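# Slide the folded letter fully into the envelope

## Task

Get the folded letter completely inside the envelope so that the letter and the envelope pocket end up smooth and the envelope lies flat on the table. Creasing or squeezing the letter flat anywhere it was not already folded, even for a moment, counts as failure. Finish by releasing everything and moving the grippers away; the result must stay in place without the robot holding it.

## Robot and tools

ROBOT. Two arms, left_arm and right_arm, each with six revolute joints and a two-finger gripper. Positions use one scene frame: origin on the table top midway between the arms, +x pointing out over the table, +z up, and left_arm sits on the +y side (the names are not image sides). Arm bases in that frame: left_arm at (+0.016, +0.283, 0) m, quat_wxyz (+0.999, 0, 0, +0.045); right_arm at (-0.036, -0.351, 0) m, quat_wxyz (+0.995, 0, 0, +0.103). A gripper's fingers extend along its own +z axis and separate along its y axis.

THE ROW. Every motion command is one row of 14 numbers covering both arms, even when only one arm should move: seven for left_arm, then seven for right_arm. Each block of seven is six absolute joint target angles in radians, then an absolute finger opening. Joint order within a block: shoulder (joint2), wrist pitch (joint4), wrist roll (joint6), elbow (joint3), waist (joint1), wrist yaw (joint5). Use this order only. Stated ranges: waist -2.618 to 3.054, shoulder 0.000 to 3.142, elbow 0.000 to 3.142, wrist pitch -1.571 to 1.571, wrist yaw -1.571 to 1.571, wrist roll -2.094 to 2.094. True ends may differ by up to 0.036 rad; a target more than 0.036 past a stated end, and beyond the joint's current angle, makes the call refused. Targets past the real end are clipped there, and the result may print "joint sent to its limit". Opening runs from -1 (closed) to +1 (fully open, about 0.087 m between pads).

TOOLS.
- execute_actions(actions): a list of actions; each action is a table of up to 15 rows, one row per 1/30 s control step, so one action lasts 0.5 s. If fewer than 15 rows are given, the last one is repeated. An empty list only returns the current state and images.
- move(target, speed, blocking): target is one 14-number row of absolute angles. All joints of both arms travel toward it in step, each at the same fraction of its path, so grippers trace curves. speed (rad/s, 0.01 to 2, default 0.5) caps the joint with the largest change. The path lasts between 0.5 and 10 s; beyond 10 s it stops short. Moves do not avoid obstacles or the other arm. Finger openings are sent at the start. blocking=false returns after 0.5 s while motion continues; then use wait or stop before sending new rows or moves.
- wait(seconds): 0 to 10; the arms keep their last command, and a running move continues.
- stop(): brakes a running move; needs room, more when fast. Fingers are not stopped.
- zoom_image(camera, region): region [x0, y0, x1, y1] in pixels of that camera's latest image, origin top-left, no larger than 504 by 504.
- read_manual(section): only "licences"; moves nothing.
- finished_scene(scene): the integer of the scene being ended; irreversible, so call it only once the letter is inside, released and the arms are clear.

CONTROL BEHAVIOUR. Joint speed is capped; each step a joint's target is held within a lead of its measured angle (waist 0.202, shoulder 0.258, elbow 0.238, wrist pitch 0.573, wrist yaw and roll 0.522 rad). If targets would move a gripper over 70 mm from where it is, they are scaled back. Long moves may need several actions; resend the remainder if unfinished. Friction can leave a joint up to about 0.031 rad off, and smaller changes may not register. To keep a joint still, resend its "Joint targets" value. Faster motion hits harder on contact, and aiming further past a contact pushes harder.

RESULTS. The state line gives each arm's end_effector_position (m, the point between the finger pads, under 1 cm behind the tips) and end_effector_quat_wxyz; it can be slightly off at long reach. Joint positions and Joint velocities list each arm's joints in the order above, followed by pad gap (m, m/s). Joint targets shows what the joints are being driven toward now. grip_measured is the opening on the command scale; readings may be off by about 1 mm. Actions results also list step readings, with HELD marking steps where an arm was held back. "joint command not followed" means the clearance check altered targets. A move adds a "move:" line: ending (done, off_target, moving, held, fault), limits=held or limits=none, and each arm's joint farthest from target. FAULT lines report arm stops.

GRIPPING. To hold something, command an opening below grip_measured: about 0.02 below for a firm hold, less for a gentle one. Pads push up to roughly 20 N; closing quickly squeezes harder. For this job avoid pinching the letter hard enough to flatten it into a new crease; grasp gently near edges or the existing fold.

CAMERAS. cam_high, cam_low, cam_left_wrist, cam_right_wrist, each 672x504, returned in that order. Calibration (intrinsics and T_world_to_cam) is given in the prompt and may be off by a few degrees and millimetres; wrist camera poses follow the joint readings.

CAUTIONS. Do not let the arms collide or press on each other. Avoid dropping, slamming or shoving objects, and do not crumple the envelope or letter. Holding loads heats motors: a MOTOR HOT warning appears at 75 °C, at 90 °C the arm is halted for 10 s, and at 100 °C it goes limp and falls. While you are composing a reply the robot keeps its last command.

Each tool is called after ">>>" in YAML: its name, and indented under it one key for each argument.

## Session

>>> execute_actions:
  actions: []

Scene clock: 0.00 s.
left_arm: end_effector_position=(+0.3968, +0.3230, +0.3626) grip_measured=+0.995 end_effector_quat_wxyz=(+0.704, -0.030, +0.708, +0.041) | right_arm: end_effector_position=(+0.3431, -0.2760, +0.3515) grip_measured=+1.000 end_effector_quat_wxyz=(+0.696, -0.064, +0.712, +0.068)
Joint names: [shoulder, wrist pitch, wrist roll, elbow, waist, wrist yaw]
Joint positions: left_arm=[ 1.053 -0.016  0.016  1.064  0.016  0.004  0.087] | right_arm=[ 1.062  0.002  0.009  1.039 -0.007  0.012  0.087]
Joint velocities: left_arm=[ 0.012  0.022 -0.022  0.012 -0.002  0.007  0.001] | right_arm=[ 0.002 -0.066  0.007  0.002 -0.002  0.037  0.   ]
Motor temperatures (°C, as the motors report them): left_arm=[26 25 26 27 25 26] | right_arm=[29 25 27 26 24 28]
Joint targets: left_arm=[1.053 -0.016 0.016 1.064 0.016 0.004] | right_arm=[1.062 0.002 0.009 1.039 -0.007 0.012]

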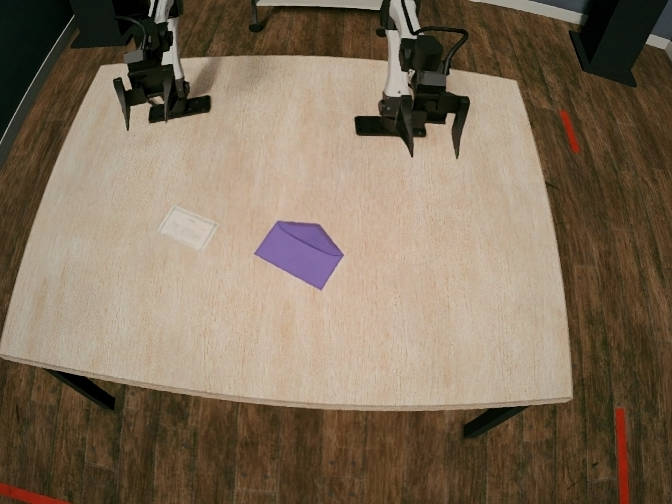

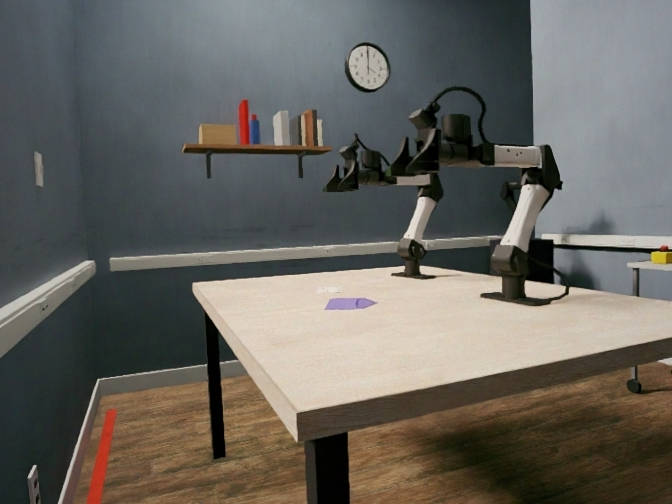

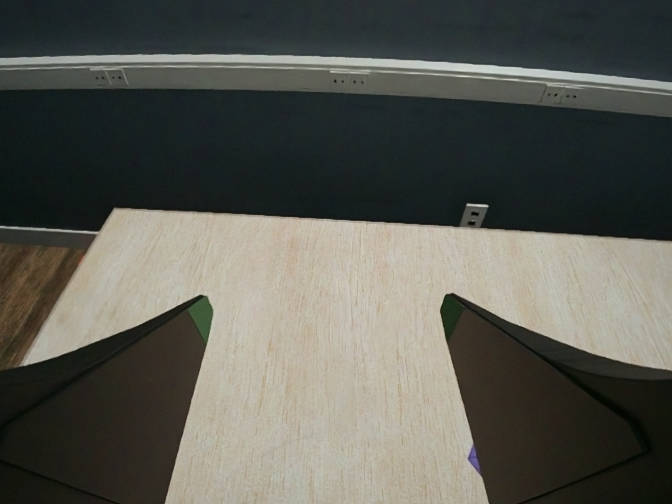

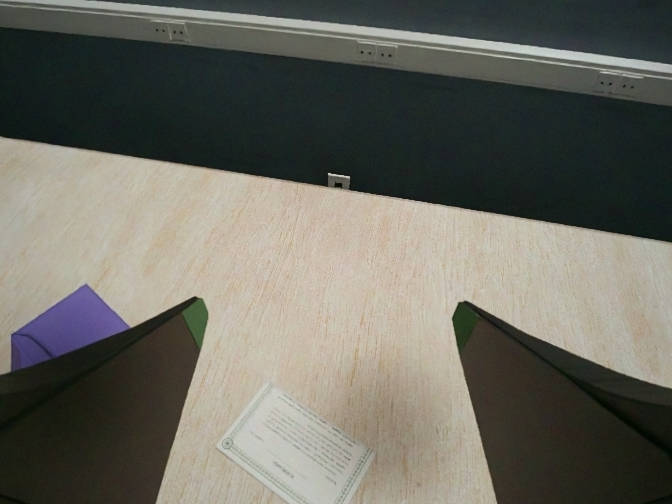

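>>> zoom_image:
  camera: "cam_high"
  region: [140, 180, 360, 310]

>>> zoom_image:
  camera: "cam_low"
  region: [300, 275, 400, 320]

Region (140, 180, 360, 310) of cam_high's 672x504 image, scaled by 2.291, with more detail than that image has; it fills the top 298 rows of this view, and the rest is white.

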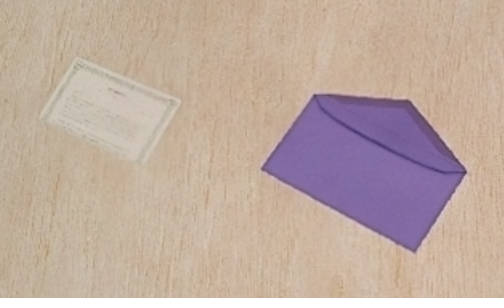

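Region (300, 275, 400, 320) of cam_low's 672x504 image, scaled by 5.040, with more detail than that image has; it fills the top 227 rows of this view, and the rest is white.

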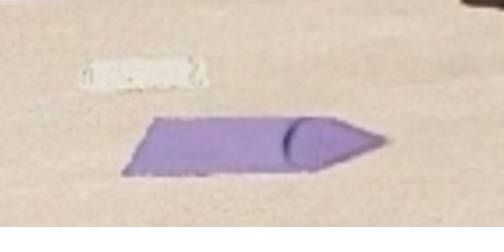

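>>> move:
  target: [1.053,-0.016,0.016,1.064,0.016,0.004,1,1.706,-0.509,0,1.215,0.105,0,1]
  speed: 1

Scene clock: 2.10 s.
left_arm: end_effector_position=(+0.3968, +0.3230, +0.3626) grip_measured=+0.995 end_effector_quat_wxyz=(+0.704, -0.030, +0.708, +0.041) | right_arm: end_effector_position=(+0.3414, -0.2343, +0.0743) grip_measured=+1.000 end_effector_quat_wxyz=(+0.273, -0.140, +0.951, +0.038)
Joint names: [shoulder, wrist pitch, wrist roll, elbow, waist, wrist yaw]
Joint positions: left_arm=[ 1.053 -0.016  0.016  1.064  0.016  0.004  0.087] | right_arm=[ 1.704 -0.503  0.009  1.194  0.097  0.01   0.087]
Joint velocities: left_arm=[-0.002  0.007 -0.022 -0.007 -0.007 -0.051 -0.001] | right_arm=[-0.012  0.051 -0.007 -0.002 -0.007  0.022  0.   ]
Motor temperatures (°C, as the motors report them): left_arm=[26 26 26 27 25 26] | right_arm=[29 26 27 26 24 28]
Joint targets: left_arm=[1.053 -0.016 0.016 1.064 0.016 0.004] | right_arm=[1.706 -0.509 0.000 1.215 0.105 -0.000]
move: off_target (right_arm); limits=none; left_arm: farthest joint: the waist, 0.000 radians from its target (0.000 radians at the start); right_arm: farthest joint: the elbow, 0.021 radians from its target (0.176 radians at the start)
camera_calibration (this result's frames):
cam_right_wrist: T_world_to_cam=[[0.312977, -0.949739, 0.0063695, -0.332883], [-0.904673, -0.296071, 0.306444, 0.238941], [-0.289156, -0.101672, -0.951867, 0.282118], [0, 0, 0, 1]] pos_world=[0.401924, -0.216724, 0.197437]

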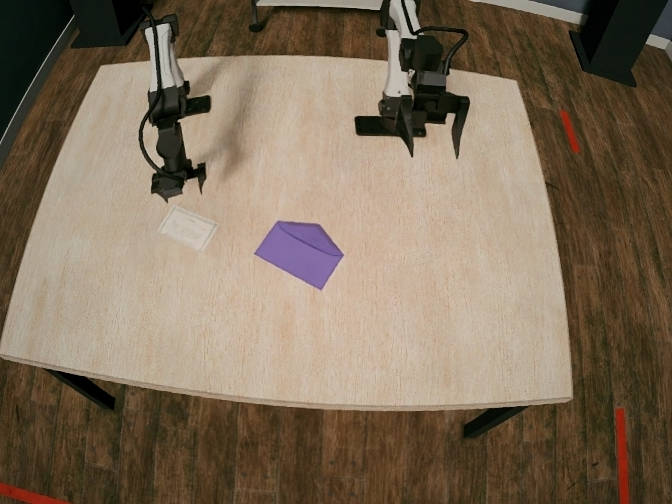

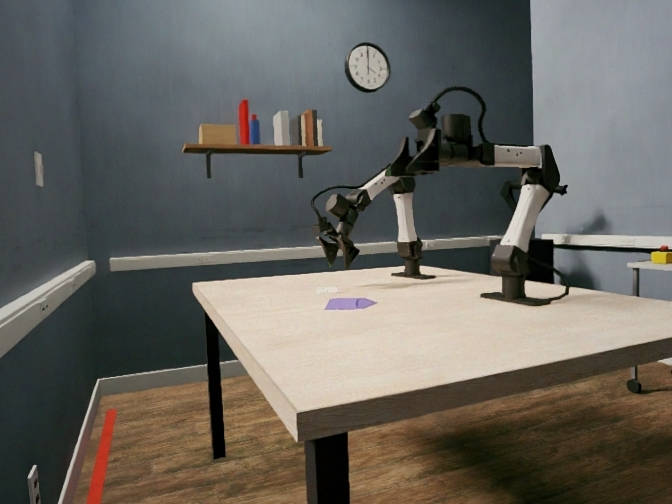

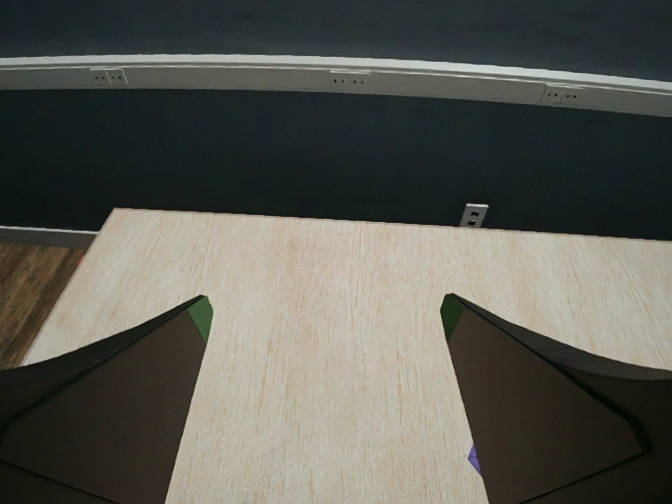

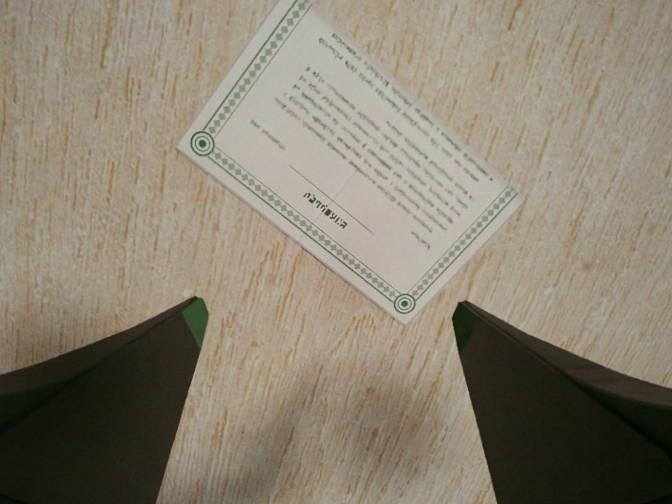

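>>> move:
  target: [1.053,-0.016,0.016,1.064,0.016,0.004,1,2.03,-0.318,0,1.436,0.105,0,0]

>>> move:
  target: [1.053,-0.016,0.016,1.064,0.016,0.004,1,2.108,-0.318,0,1.436,0.105,0,0]
  speed: 0.1

>>> move:
  target: [1.053,-0.016,0.016,1.064,0.016,0.004,1,1.95,-0.23,0,1.156,0.473,0,0]
  speed: 0.15

Scene clock: 3.93 s.
left_arm: end_effector_position=(+0.3968, +0.3230, +0.3626) grip_measured=+0.995 end_effector_quat_wxyz=(+0.704, -0.030, +0.708, +0.041) | right_arm: end_effector_position=(+0.4263, -0.2077, +0.0353) grip_measured=+0.000 end_effector_quat_wxyz=(+0.308, -0.138, +0.940, +0.044)
Joint names: [shoulder, wrist pitch, wrist roll, elbow, waist, wrist yaw]
Joint positions: left_arm=[ 1.053 -0.016  0.016  1.064  0.016  0.004  0.087] | right_arm=[ 2.019 -0.331  0.009  1.412  0.097  0.01   0.044]
Joint velocities: left_arm=[-0.002  0.022  0.051  0.002 -0.007 -0.007 -0.001] | right_arm=[-0.002  0.022  0.037 -0.007  0.002  0.081 -0.001]
Motor temperatures (°C, as the motors report them): left_arm=[26 27 26 28 25 26] | right_arm=[29 26 27 27 24 28]
Joint targets: left_arm=[1.053 -0.016 0.016 1.064 0.016 0.004] | right_arm=[2.030 -0.318 -0.000 1.436 0.105 0.000]
move: off_target (right_arm); limits=none; left_arm: farthest joint: the waist, 0.000 radians from its target (0.000 radians at the start); right_arm: farthest joint: the elbow, 0.024 radians from its target (0.242 radians at the start)
camera_calibration (this result's frames):
cam_right_wrist: T_world_to_cam=[[0.312481, -0.949895, 0.00747659, -0.333827], [-0.924067, -0.302141, 0.234117, 0.345173], [-0.220128, -0.080066, -0.97218, 0.248027], [0, 0, 0, 1]] pos_world=[0.477876, -0.192951, 0.162811]

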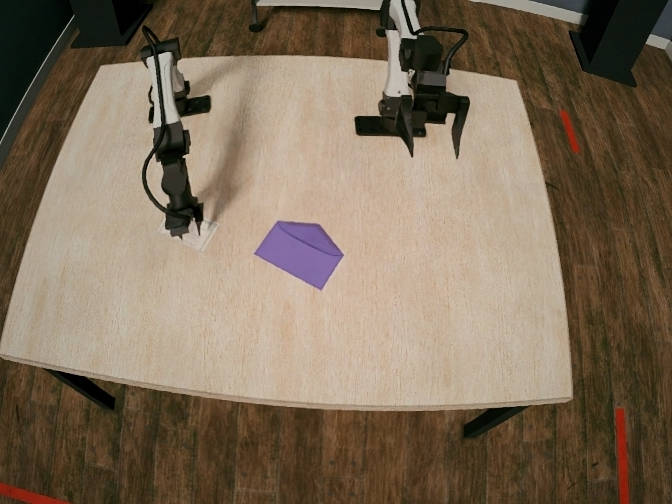

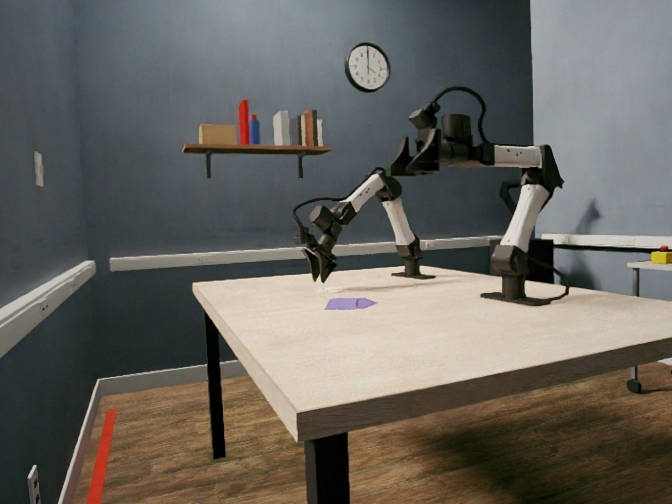

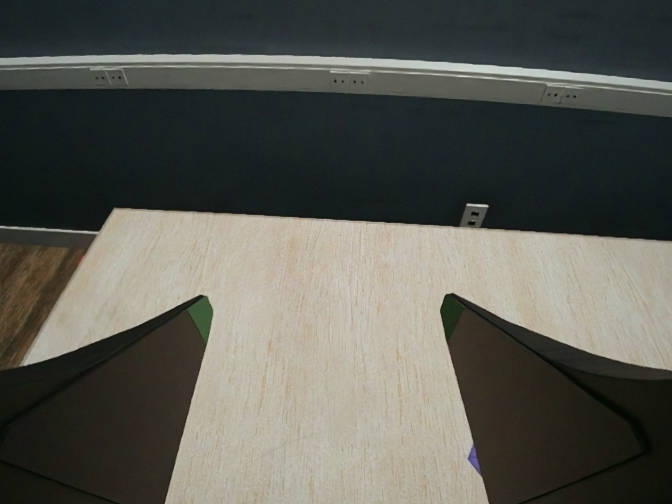

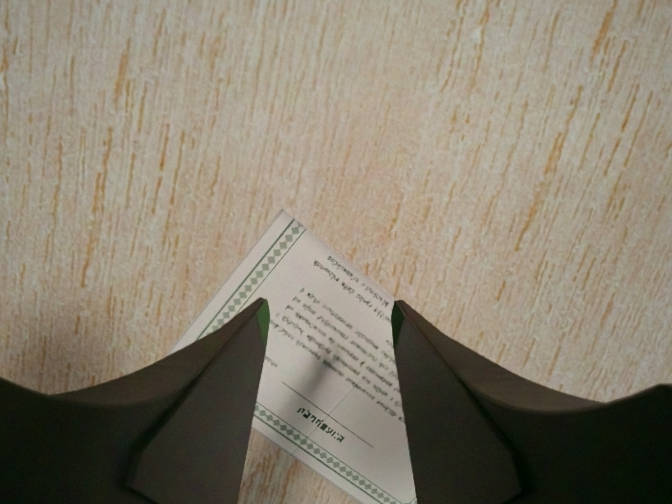

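Scene clock: 5.13 s.
left_arm: end_effector_position=(+0.3968, +0.3230, +0.3626) grip_measured=+0.995 end_effector_quat_wxyz=(+0.704, -0.030, +0.708, +0.041) | right_arm: end_effector_position=(+0.4225, -0.2089, +0.0065) grip_measured=+0.000 end_effector_quat_wxyz=(+0.281, -0.139, +0.949, +0.039)
Joint names: [shoulder, wrist pitch, wrist roll, elbow, waist, wrist yaw]
Joint positions: left_arm=[ 1.053 -0.016  0.016  1.064  0.016  0.004  0.087] | right_arm=[ 2.085 -0.328  0.009  1.416  0.097  0.01   0.044]
Joint velocities: left_arm=[ 0.002 -0.066 -0.022 -0.007  0.017 -0.051  0.   ] | right_arm=[ 0.002  0.022  0.037  0.002 -0.007 -0.022  0.001]
Motor temperatures (°C, as the motors report them): left_arm=[26 27 26 28 25 26] | right_arm=[30 26 27 27 24 28]
Joint targets: left_arm=[1.053 -0.016 0.016 1.064 0.016 0.004] | right_arm=[2.108 -0.318 0.000 1.436 0.105 0.000]
move: off_target (right_arm); limits=none; left_arm: farthest joint: the waist, 0.000 radians from its target (0.000 radians at the start); right_arm: farthest joint: the shoulder, 0.023 radians from its target (0.089 radians at the start)
camera_calibration (this result's frames):
cam_right_wrist: T_world_to_cam=[[0.312873, -0.949772, 0.00662011, -0.333689], [-0.909454, -0.297568, 0.290426, 0.342446], [-0.273868, -0.0968871, -0.956875, 0.238202], [0, 0, 0, 1]] pos_world=[0.481077, -0.191949, 0.130684]

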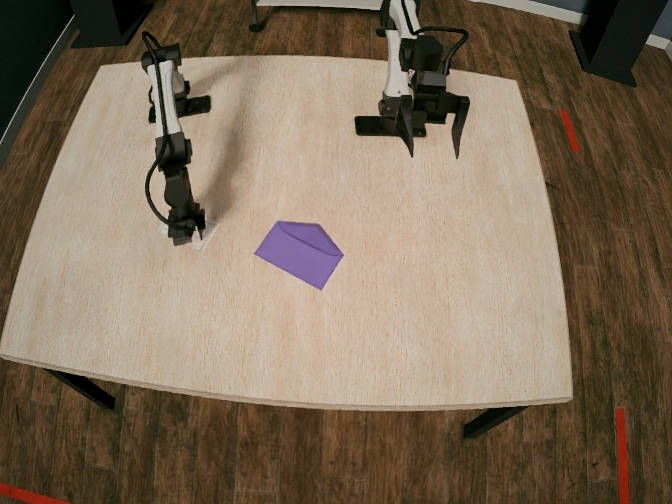

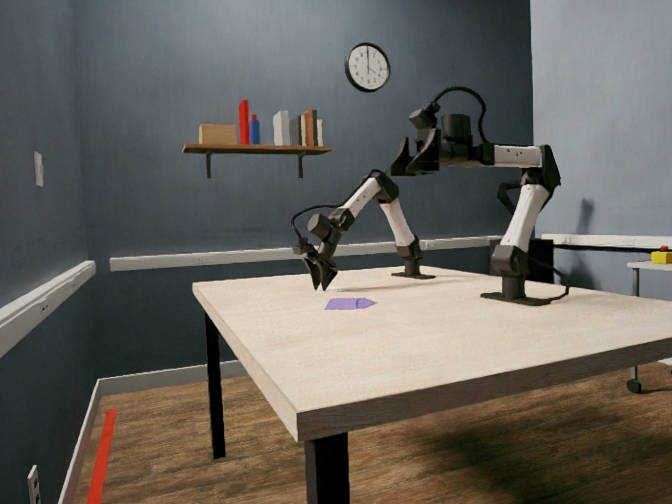

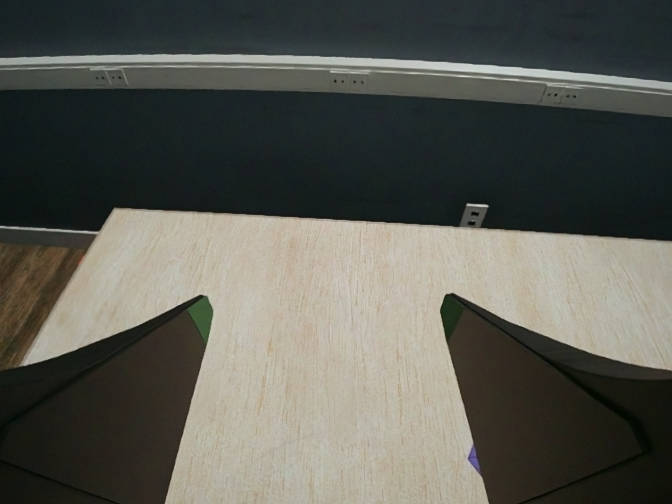

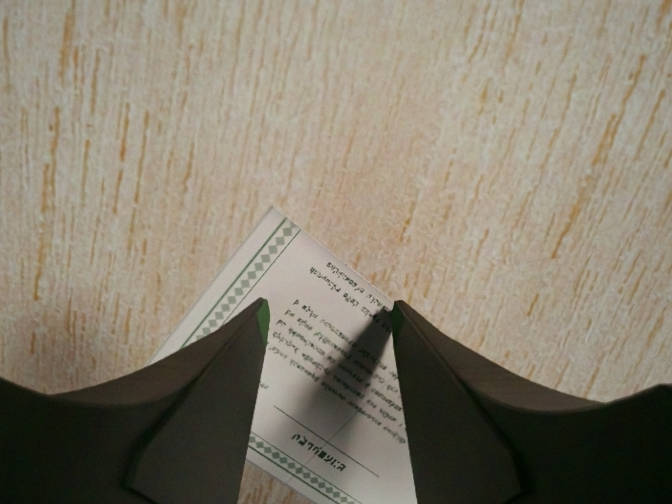

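Scene clock: 8.00 s.
left_arm: end_effector_position=(+0.3968, +0.3230, +0.3626) grip_measured=+0.995 end_effector_quat_wxyz=(+0.704, -0.030, +0.708, +0.041) | right_arm: end_effector_position=(+0.3157, -0.0764, +0.0044) grip_measured=+0.000 end_effector_quat_wxyz=(+0.286, -0.308, +0.903, +0.093)
Joint names: [shoulder, wrist pitch, wrist roll, elbow, waist, wrist yaw]
Joint positions: left_arm=[ 1.053 -0.016  0.016  1.064  0.016  0.004  0.087] | right_arm=[ 1.953 -0.199  0.006  1.191  0.461  0.013  0.044]
Joint velocities: left_arm=[-0.002 -0.081 -0.066  0.012 -0.002 -0.007  0.   ] | right_arm=[-0.012  0.066 -0.066  0.002 -0.002 -0.022 -0.001]
Motor temperatures (°C, as the motors report them): left_arm=[26 28 26 28 25 26] | right_arm=[31 27 27 27 24 28]
Joint targets: left_arm=[1.053 -0.016 0.016 1.064 0.016 0.004] | right_arm=[1.950 -0.230 0.000 1.156 0.473 0.000]
move: off_target (right_arm); limits=none; left_arm: farthest joint: the waist, 0.000 radians from its target (0.000 radians at the start); right_arm: farthest joint: the elbow, 0.035 radians from its target (0.260 radians at the start)
camera_calibration (this result's frames):
cam_right_wrist: T_world_to_cam=[[0.630747, -0.775913, 0.0108668, -0.261555], [-0.751851, -0.607601, 0.256011, 0.212011], [-0.192039, -0.169648, -0.966613, 0.188494], [0, 0, 0, 1]] pos_world=[0.360574, -0.0421482, 0.130766]

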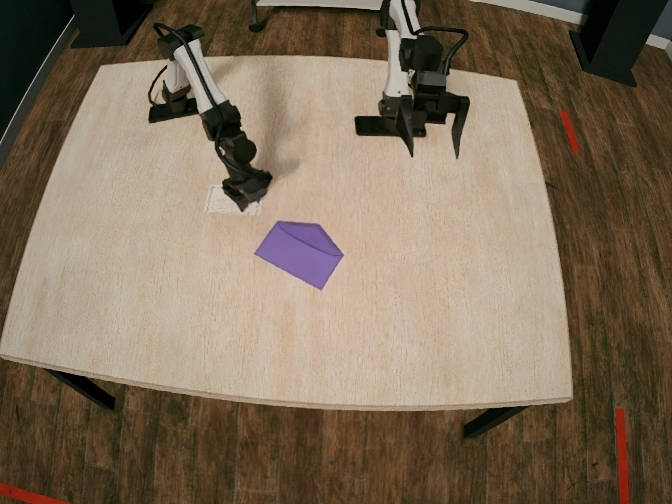

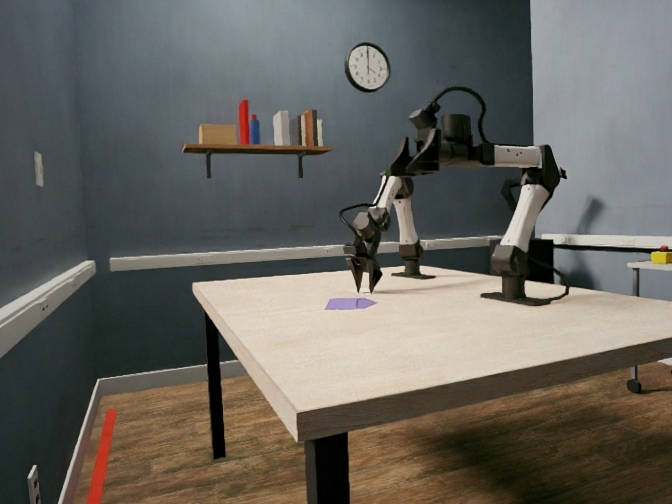

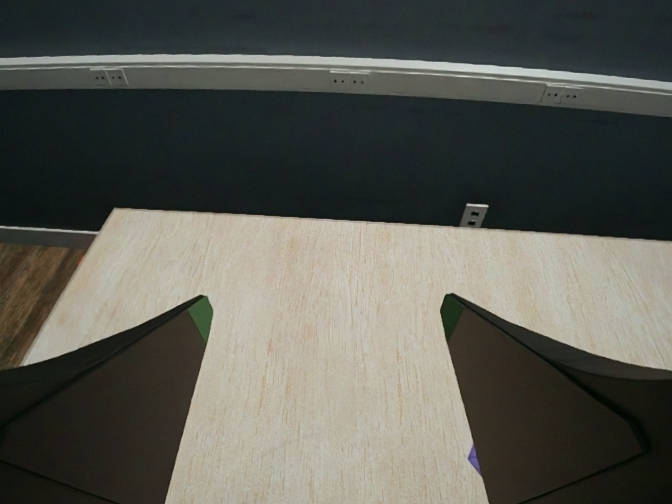

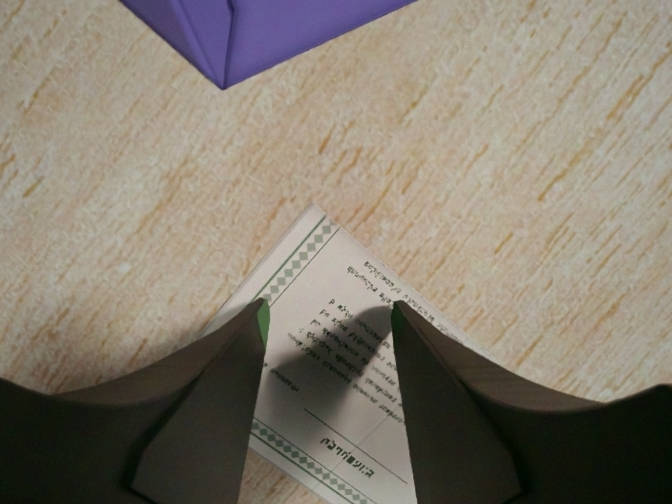

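>>> move:
  target: [1.053,-0.016,0.016,1.064,0.016,0.004,1,1.96,-0.21,0,1.17,0.68,0,0]
  speed: 0.15

>>> move:
  target: [1.053,-0.016,0.016,1.064,0.016,0.004,1,1.8,-0.21,0,1.19,0.67,0,0]

>>> move:
  target: [1.053,-0.016,0.016,1.064,0.016,0.004,1,1.6,-0.21,0,1.19,-0.1,0,0]
  speed: 1

>>> zoom_image:
  camera: "cam_high"
  region: [200, 140, 368, 300]

Scene clock: 9.97 s.
left_arm: end_effector_position=(+0.3968, +0.3230, +0.3626) grip_measured=+0.995 end_effector_quat_wxyz=(+0.704, -0.030, +0.708, +0.041) | right_arm: end_effector_position=(+0.2516, -0.0081, +0.0051) grip_measured=+0.000 end_effector_quat_wxyz=(+0.277, -0.400, +0.865, +0.124)
Joint names: [shoulder, wrist pitch, wrist roll, elbow, waist, wrist yaw]
Joint positions: left_arm=[ 1.053 -0.016  0.016  1.064  0.016  0.004  0.087] | right_arm=[ 1.953 -0.192  0.006  1.191  0.671  0.013  0.044]
Joint velocities: left_arm=[-0.007 -0.007  0.051  0.007 -0.002 -0.066  0.   ] | right_arm=[-0.012  0.022  0.007 -0.007 -0.002  0.007 -0.   ]
Motor temperatures (°C, as the motors report them): left_arm=[26 29 26 29 25 26] | right_arm=[32 27 27 27 24 28]
Joint targets: left_arm=[1.053 -0.016 0.016 1.064 0.016 0.004] | right_arm=[1.960 -0.210 0.000 1.170 0.680 -0.000]
move: off_target (right_arm); limits=none; left_arm: farthest joint: the waist, 0.000 radians from its target (0.000 radians at the start); right_arm: farthest joint: the elbow, 0.021 radians from its target (0.021 radians at the start)
camera_calibration (this result's frames):
cam_right_wrist: T_world_to_cam=[[0.778715, -0.627282, 0.0109599, -0.2041], [-0.609515, -0.752289, 0.250106, 0.168245], [-0.148642, -0.201442, -0.968156, 0.177264], [0, 0, 0, 1]] pos_world=[0.287832, 0.0342493, 0.131777]

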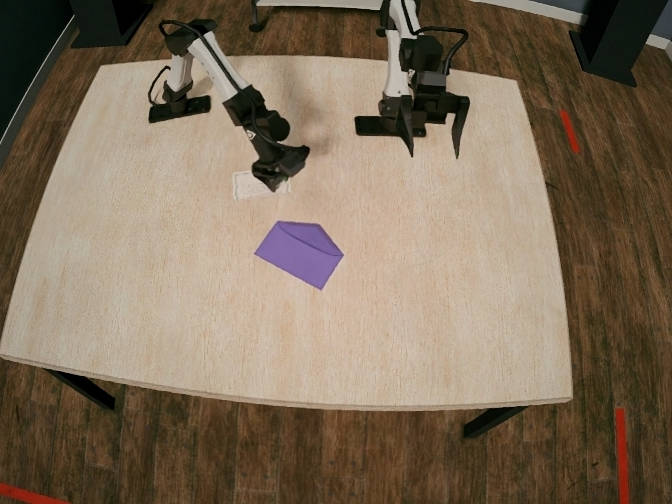

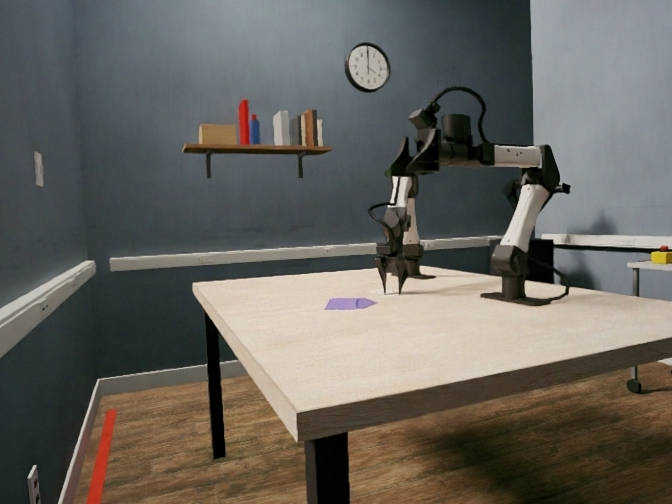

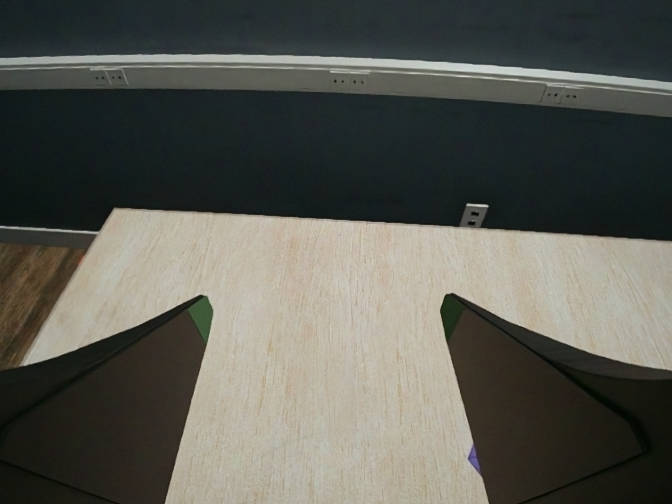

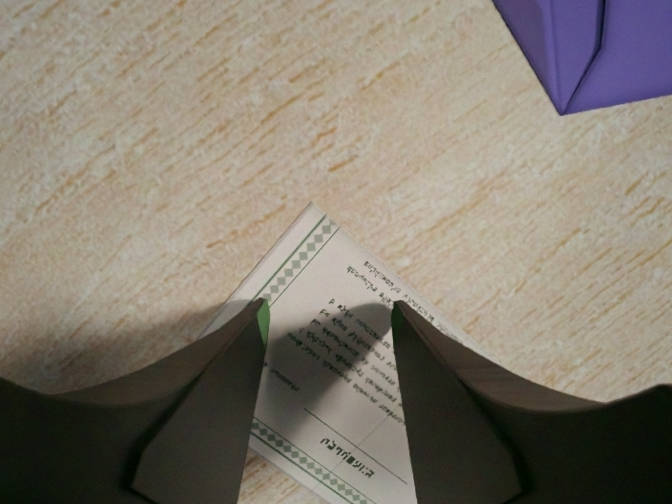

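Scene clock: 10.83 s.
left_arm: end_effector_position=(+0.3968, +0.3230, +0.3626) grip_measured=+0.995 end_effector_quat_wxyz=(+0.704, -0.030, +0.708, +0.041) | right_arm: end_effector_position=(+0.2564, -0.0019, +0.0639) grip_measured=+0.000 end_effector_quat_wxyz=(+0.330, -0.391, +0.846, +0.150)
Joint names: [shoulder, wrist pitch, wrist roll, elbow, waist, wrist yaw]
Joint positions: left_arm=[ 1.053 -0.016  0.016  1.064  0.016  0.004  0.087] | right_arm=[ 1.812 -0.207  0.006  1.191  0.671  0.011  0.044]
Joint velocities: left_arm=[ 0.002 -0.007 -0.037 -0.007  0.007  0.007  0.001] | right_arm=[-0.007 -0.007 -0.037 -0.002  0.017  0.007  0.   ]
Motor temperatures (°C, as the motors report them): left_arm=[26 29 26 29 25 26] | right_arm=[32 27 27 27 24 28]
Joint targets: left_arm=[1.053 -0.016 0.016 1.064 0.016 0.004] | right_arm=[1.800 -0.210 -0.000 1.190 0.670 -0.000]
move: done; limits=none; left_arm: farthest joint: the waist, 0.000 radians from its target (0.000 radians at the start); right_arm: farthest joint: the shoulder, 0.012 radians from its target (0.153 radians at the start)
camera_calibration (this result's frames):
cam_right_wrist: T_world_to_cam=[[0.77842, -0.627636, 0.0116542, -0.204565], [-0.623752, -0.771246, 0.126936, 0.172606], [-0.0706816, -0.106079, -0.991842, 0.217842], [0, 0, 0, 1]] pos_world=[0.282298, 0.0278376, 0.196539]

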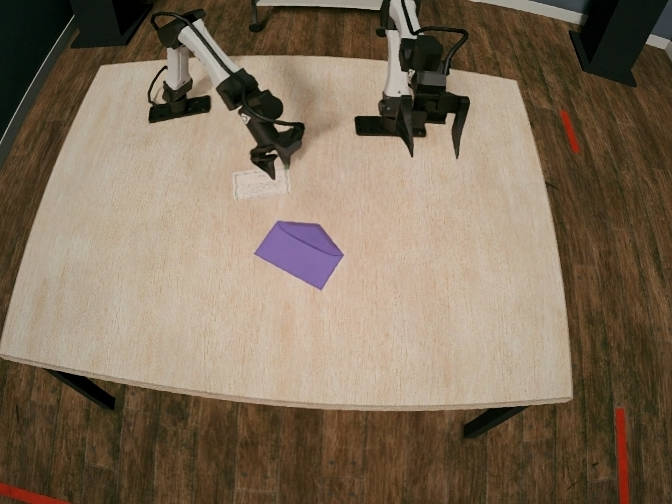

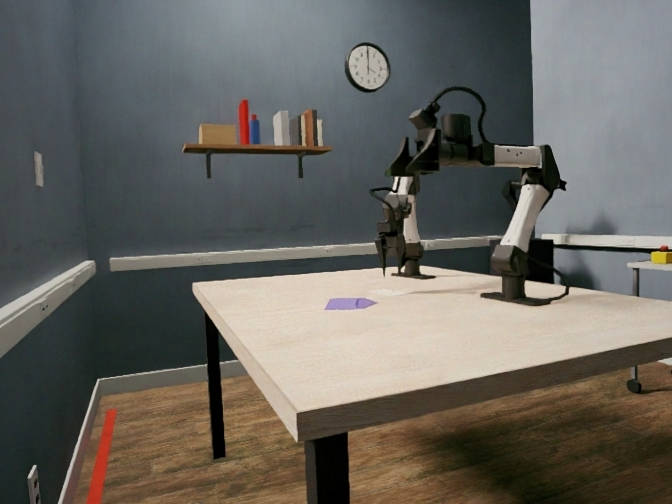

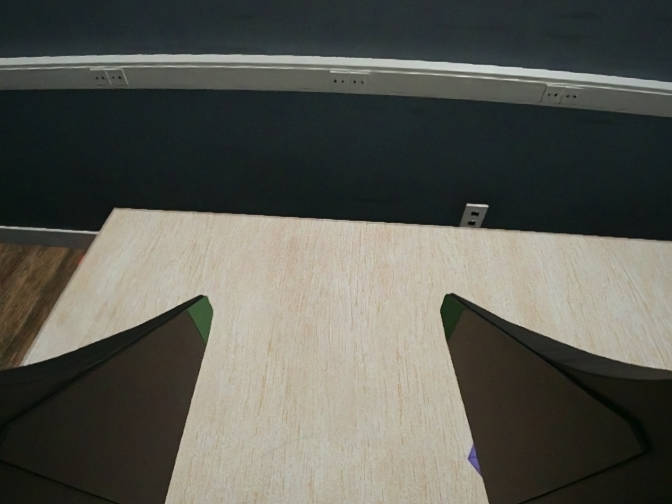

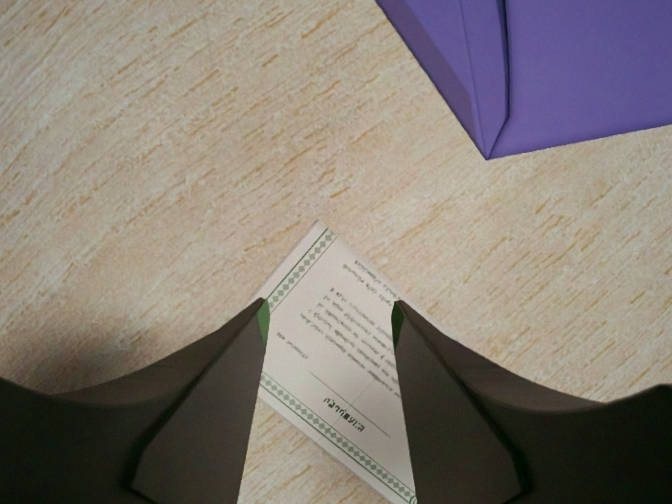

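Scene clock: 12.10 s.
left_arm: end_effector_position=(+0.3968, +0.3230, +0.3626) grip_measured=+0.995 end_effector_quat_wxyz=(+0.704, -0.030, +0.708, +0.041) | right_arm: end_effector_position=(+0.4179, -0.3038, +0.1481) grip_measured=+0.000 end_effector_quat_wxyz=(+0.449, -0.043, +0.892, +0.022)
Joint names: [shoulder, wrist pitch, wrist roll, elbow, waist, wrist yaw]
Joint positions: left_arm=[ 1.053 -0.016  0.016  1.064  0.016  0.004  0.087] | right_arm=[ 1.619 -0.21   0.006  1.191 -0.101  0.006  0.044]
Joint velocities: left_arm=[-0.017 -0.022 -0.081 -0.007  0.007  0.022  0.   ] | right_arm=[-0.027 -0.037  0.022 -0.002  0.012  0.037 -0.   ]
Motor temperatures (°C, as the motors report them): left_arm=[26 29 26 29 25 26] | right_arm=[32 27 27 27 24 28]
Joint targets: left_arm=[1.053 -0.016 0.016 1.064 0.016 0.004] | right_arm=[1.600 -0.210 0.000 1.190 -0.100 0.000]
move: done; limits=none; left_arm: farthest joint: the waist, 0.000 radians from its target (0.000 radians at the start); right_arm: farthest joint: the shoulder, 0.019 radians from its target (0.212 radians at the start)
camera_calibration (this result's frames):
cam_right_wrist: T_world_to_cam=[[0.121242, -0.992561, 0.0110667, -0.356964], [-0.990512, -0.121704, -0.0638278, 0.408653], [0.0646999, -0.00322309, -0.9979, 0.256274], [0, 0, 0, 1]] pos_world=[0.431474, -0.303749, 0.28577]

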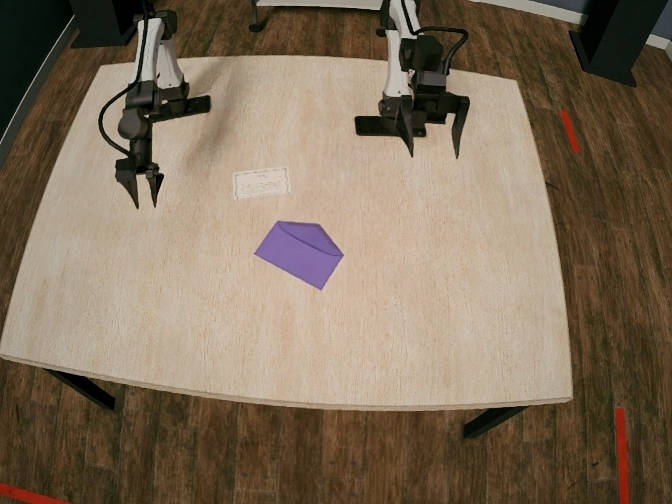

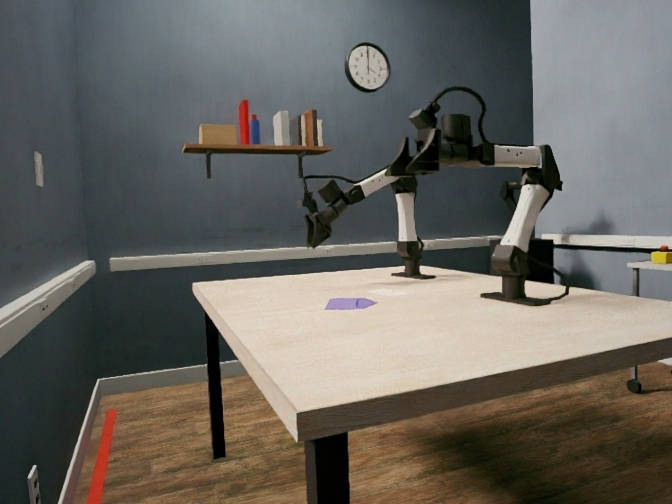

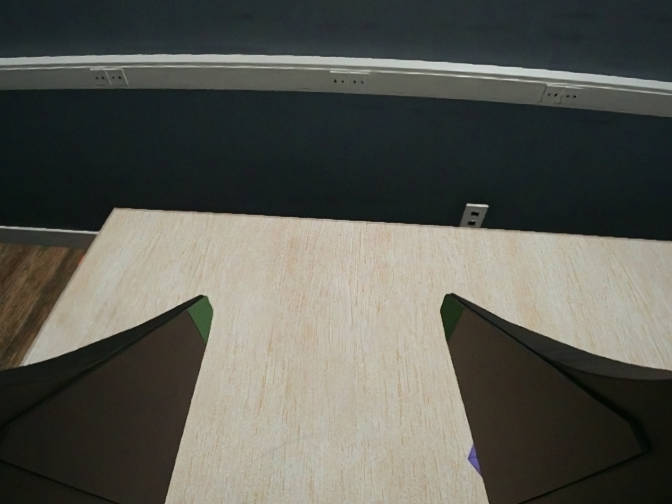

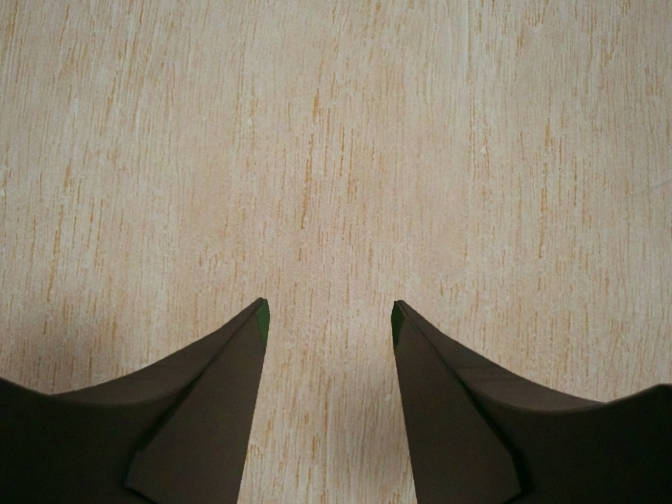

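Region (200, 140, 368, 300) of cam_high's 672x504 image, scaled by 3.000, with more detail than that image has; it fills the top 480 rows of this view, and the rest is white.

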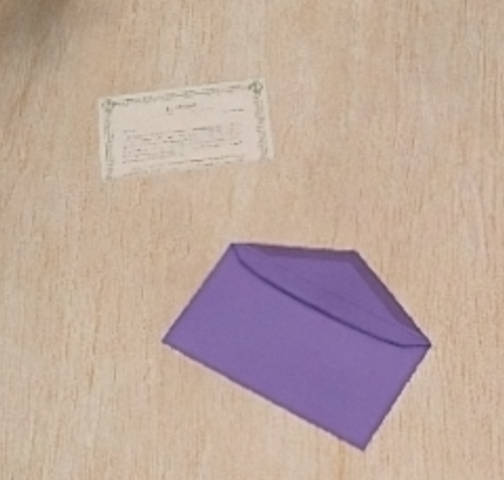

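>>> move:
  target: [2.27,-1.272,0.43,1.995,-1.023,0,1,1.6,-0.21,0,1.19,-0.1,0,0]
  speed: 0.8

Scene clock: 14.70 s.
left_arm: end_effector_position=(+0.2684, -0.0358, +0.0485) grip_measured=+0.995 end_effector_quat_wxyz=(+0.002, +0.630, +0.777, -0.002) | right_arm: end_effector_position=(+0.4179, -0.3038, +0.1481) grip_measured=+0.000 end_effector_quat_wxyz=(+0.449, -0.043, +0.892, +0.022)
Joint names: [shoulder, wrist pitch, wrist roll, elbow, waist, wrist yaw]
Joint positions: left_arm=[ 2.276 -1.262  0.421  1.971 -1.031  0.002  0.087] | right_arm=[ 1.619 -0.21   0.006  1.191 -0.101  0.006  0.044]
Joint velocities: left_arm=[-0.012 -0.066 -0.051  0.017 -0.012  0.007 -0.   ] | right_arm=[ 0.007 -0.007 -0.022 -0.012 -0.017 -0.022 -0.001]
Motor temperatures (°C, as the motors report them): left_arm=[27 29 26 30 25 26] | right_arm=[33 28 27 28 24 28]
Joint targets: left_arm=[2.270 -1.272 0.430 1.995 -1.023 0.000] | right_arm=[1.600 -0.210 0.000 1.190 -0.100 -0.000]
move: off_target (left_arm); limits=none; left_arm: farthest joint: the elbow, 0.024 radians from its target (0.931 radians at the start); right_arm: farthest joint: the shoulder, 0.019 radians from its target (0.019 radians at the start)
camera_calibration (this result's frames):
cam_left_wrist: T_world_to_cam=[[-0.976655, -0.214407, 0.0131893, 0.248595], [-0.130628, 0.641529, 0.755895, 0.040171], [-0.17053, 0.736526, -0.65456, 0.240294], [0, 0, 0, 1]] pos_world=[0.289017, -0.149453, 0.123643]
cam_right_wrist: T_world_to_cam=[[0.121242, -0.992561, 0.0110667, -0.356964], [-0.990512, -0.121704, -0.0638278, 0.408653], [0.0646999, -0.00322309, -0.9979, 0.256274], [0, 0, 0, 1]] pos_world=[0.431474, -0.303749, 0.28577]

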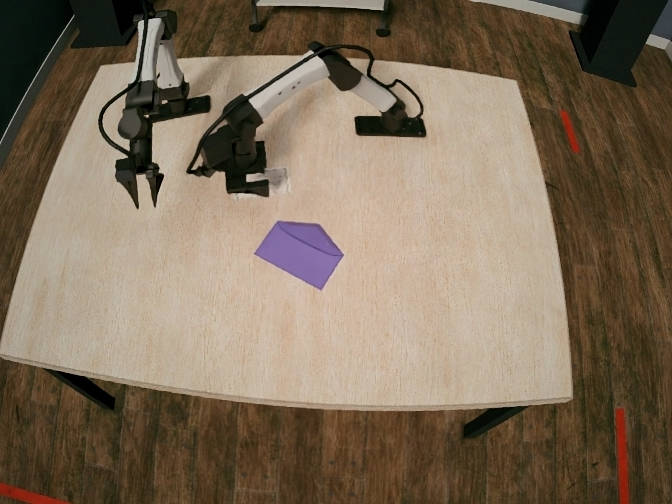

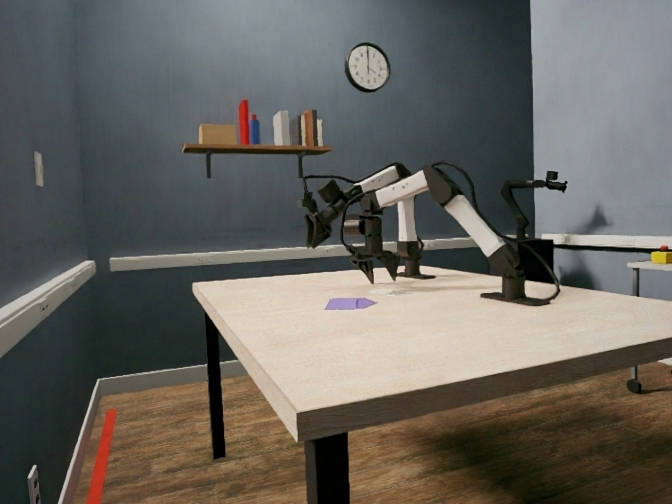

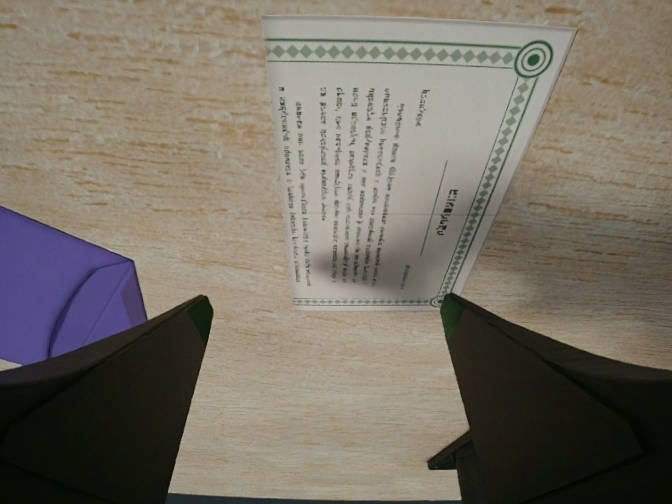

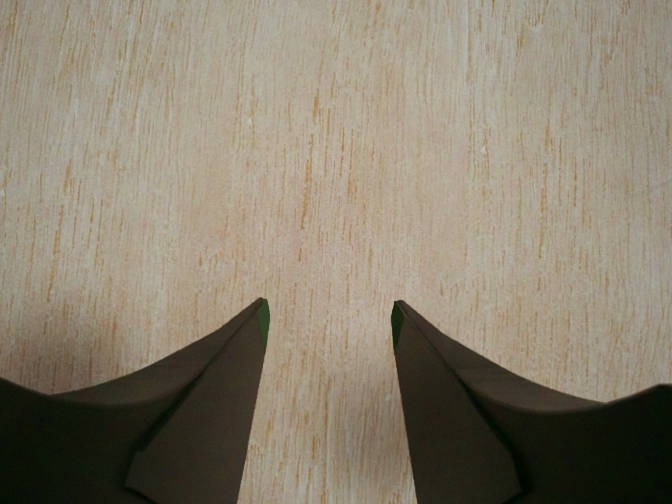

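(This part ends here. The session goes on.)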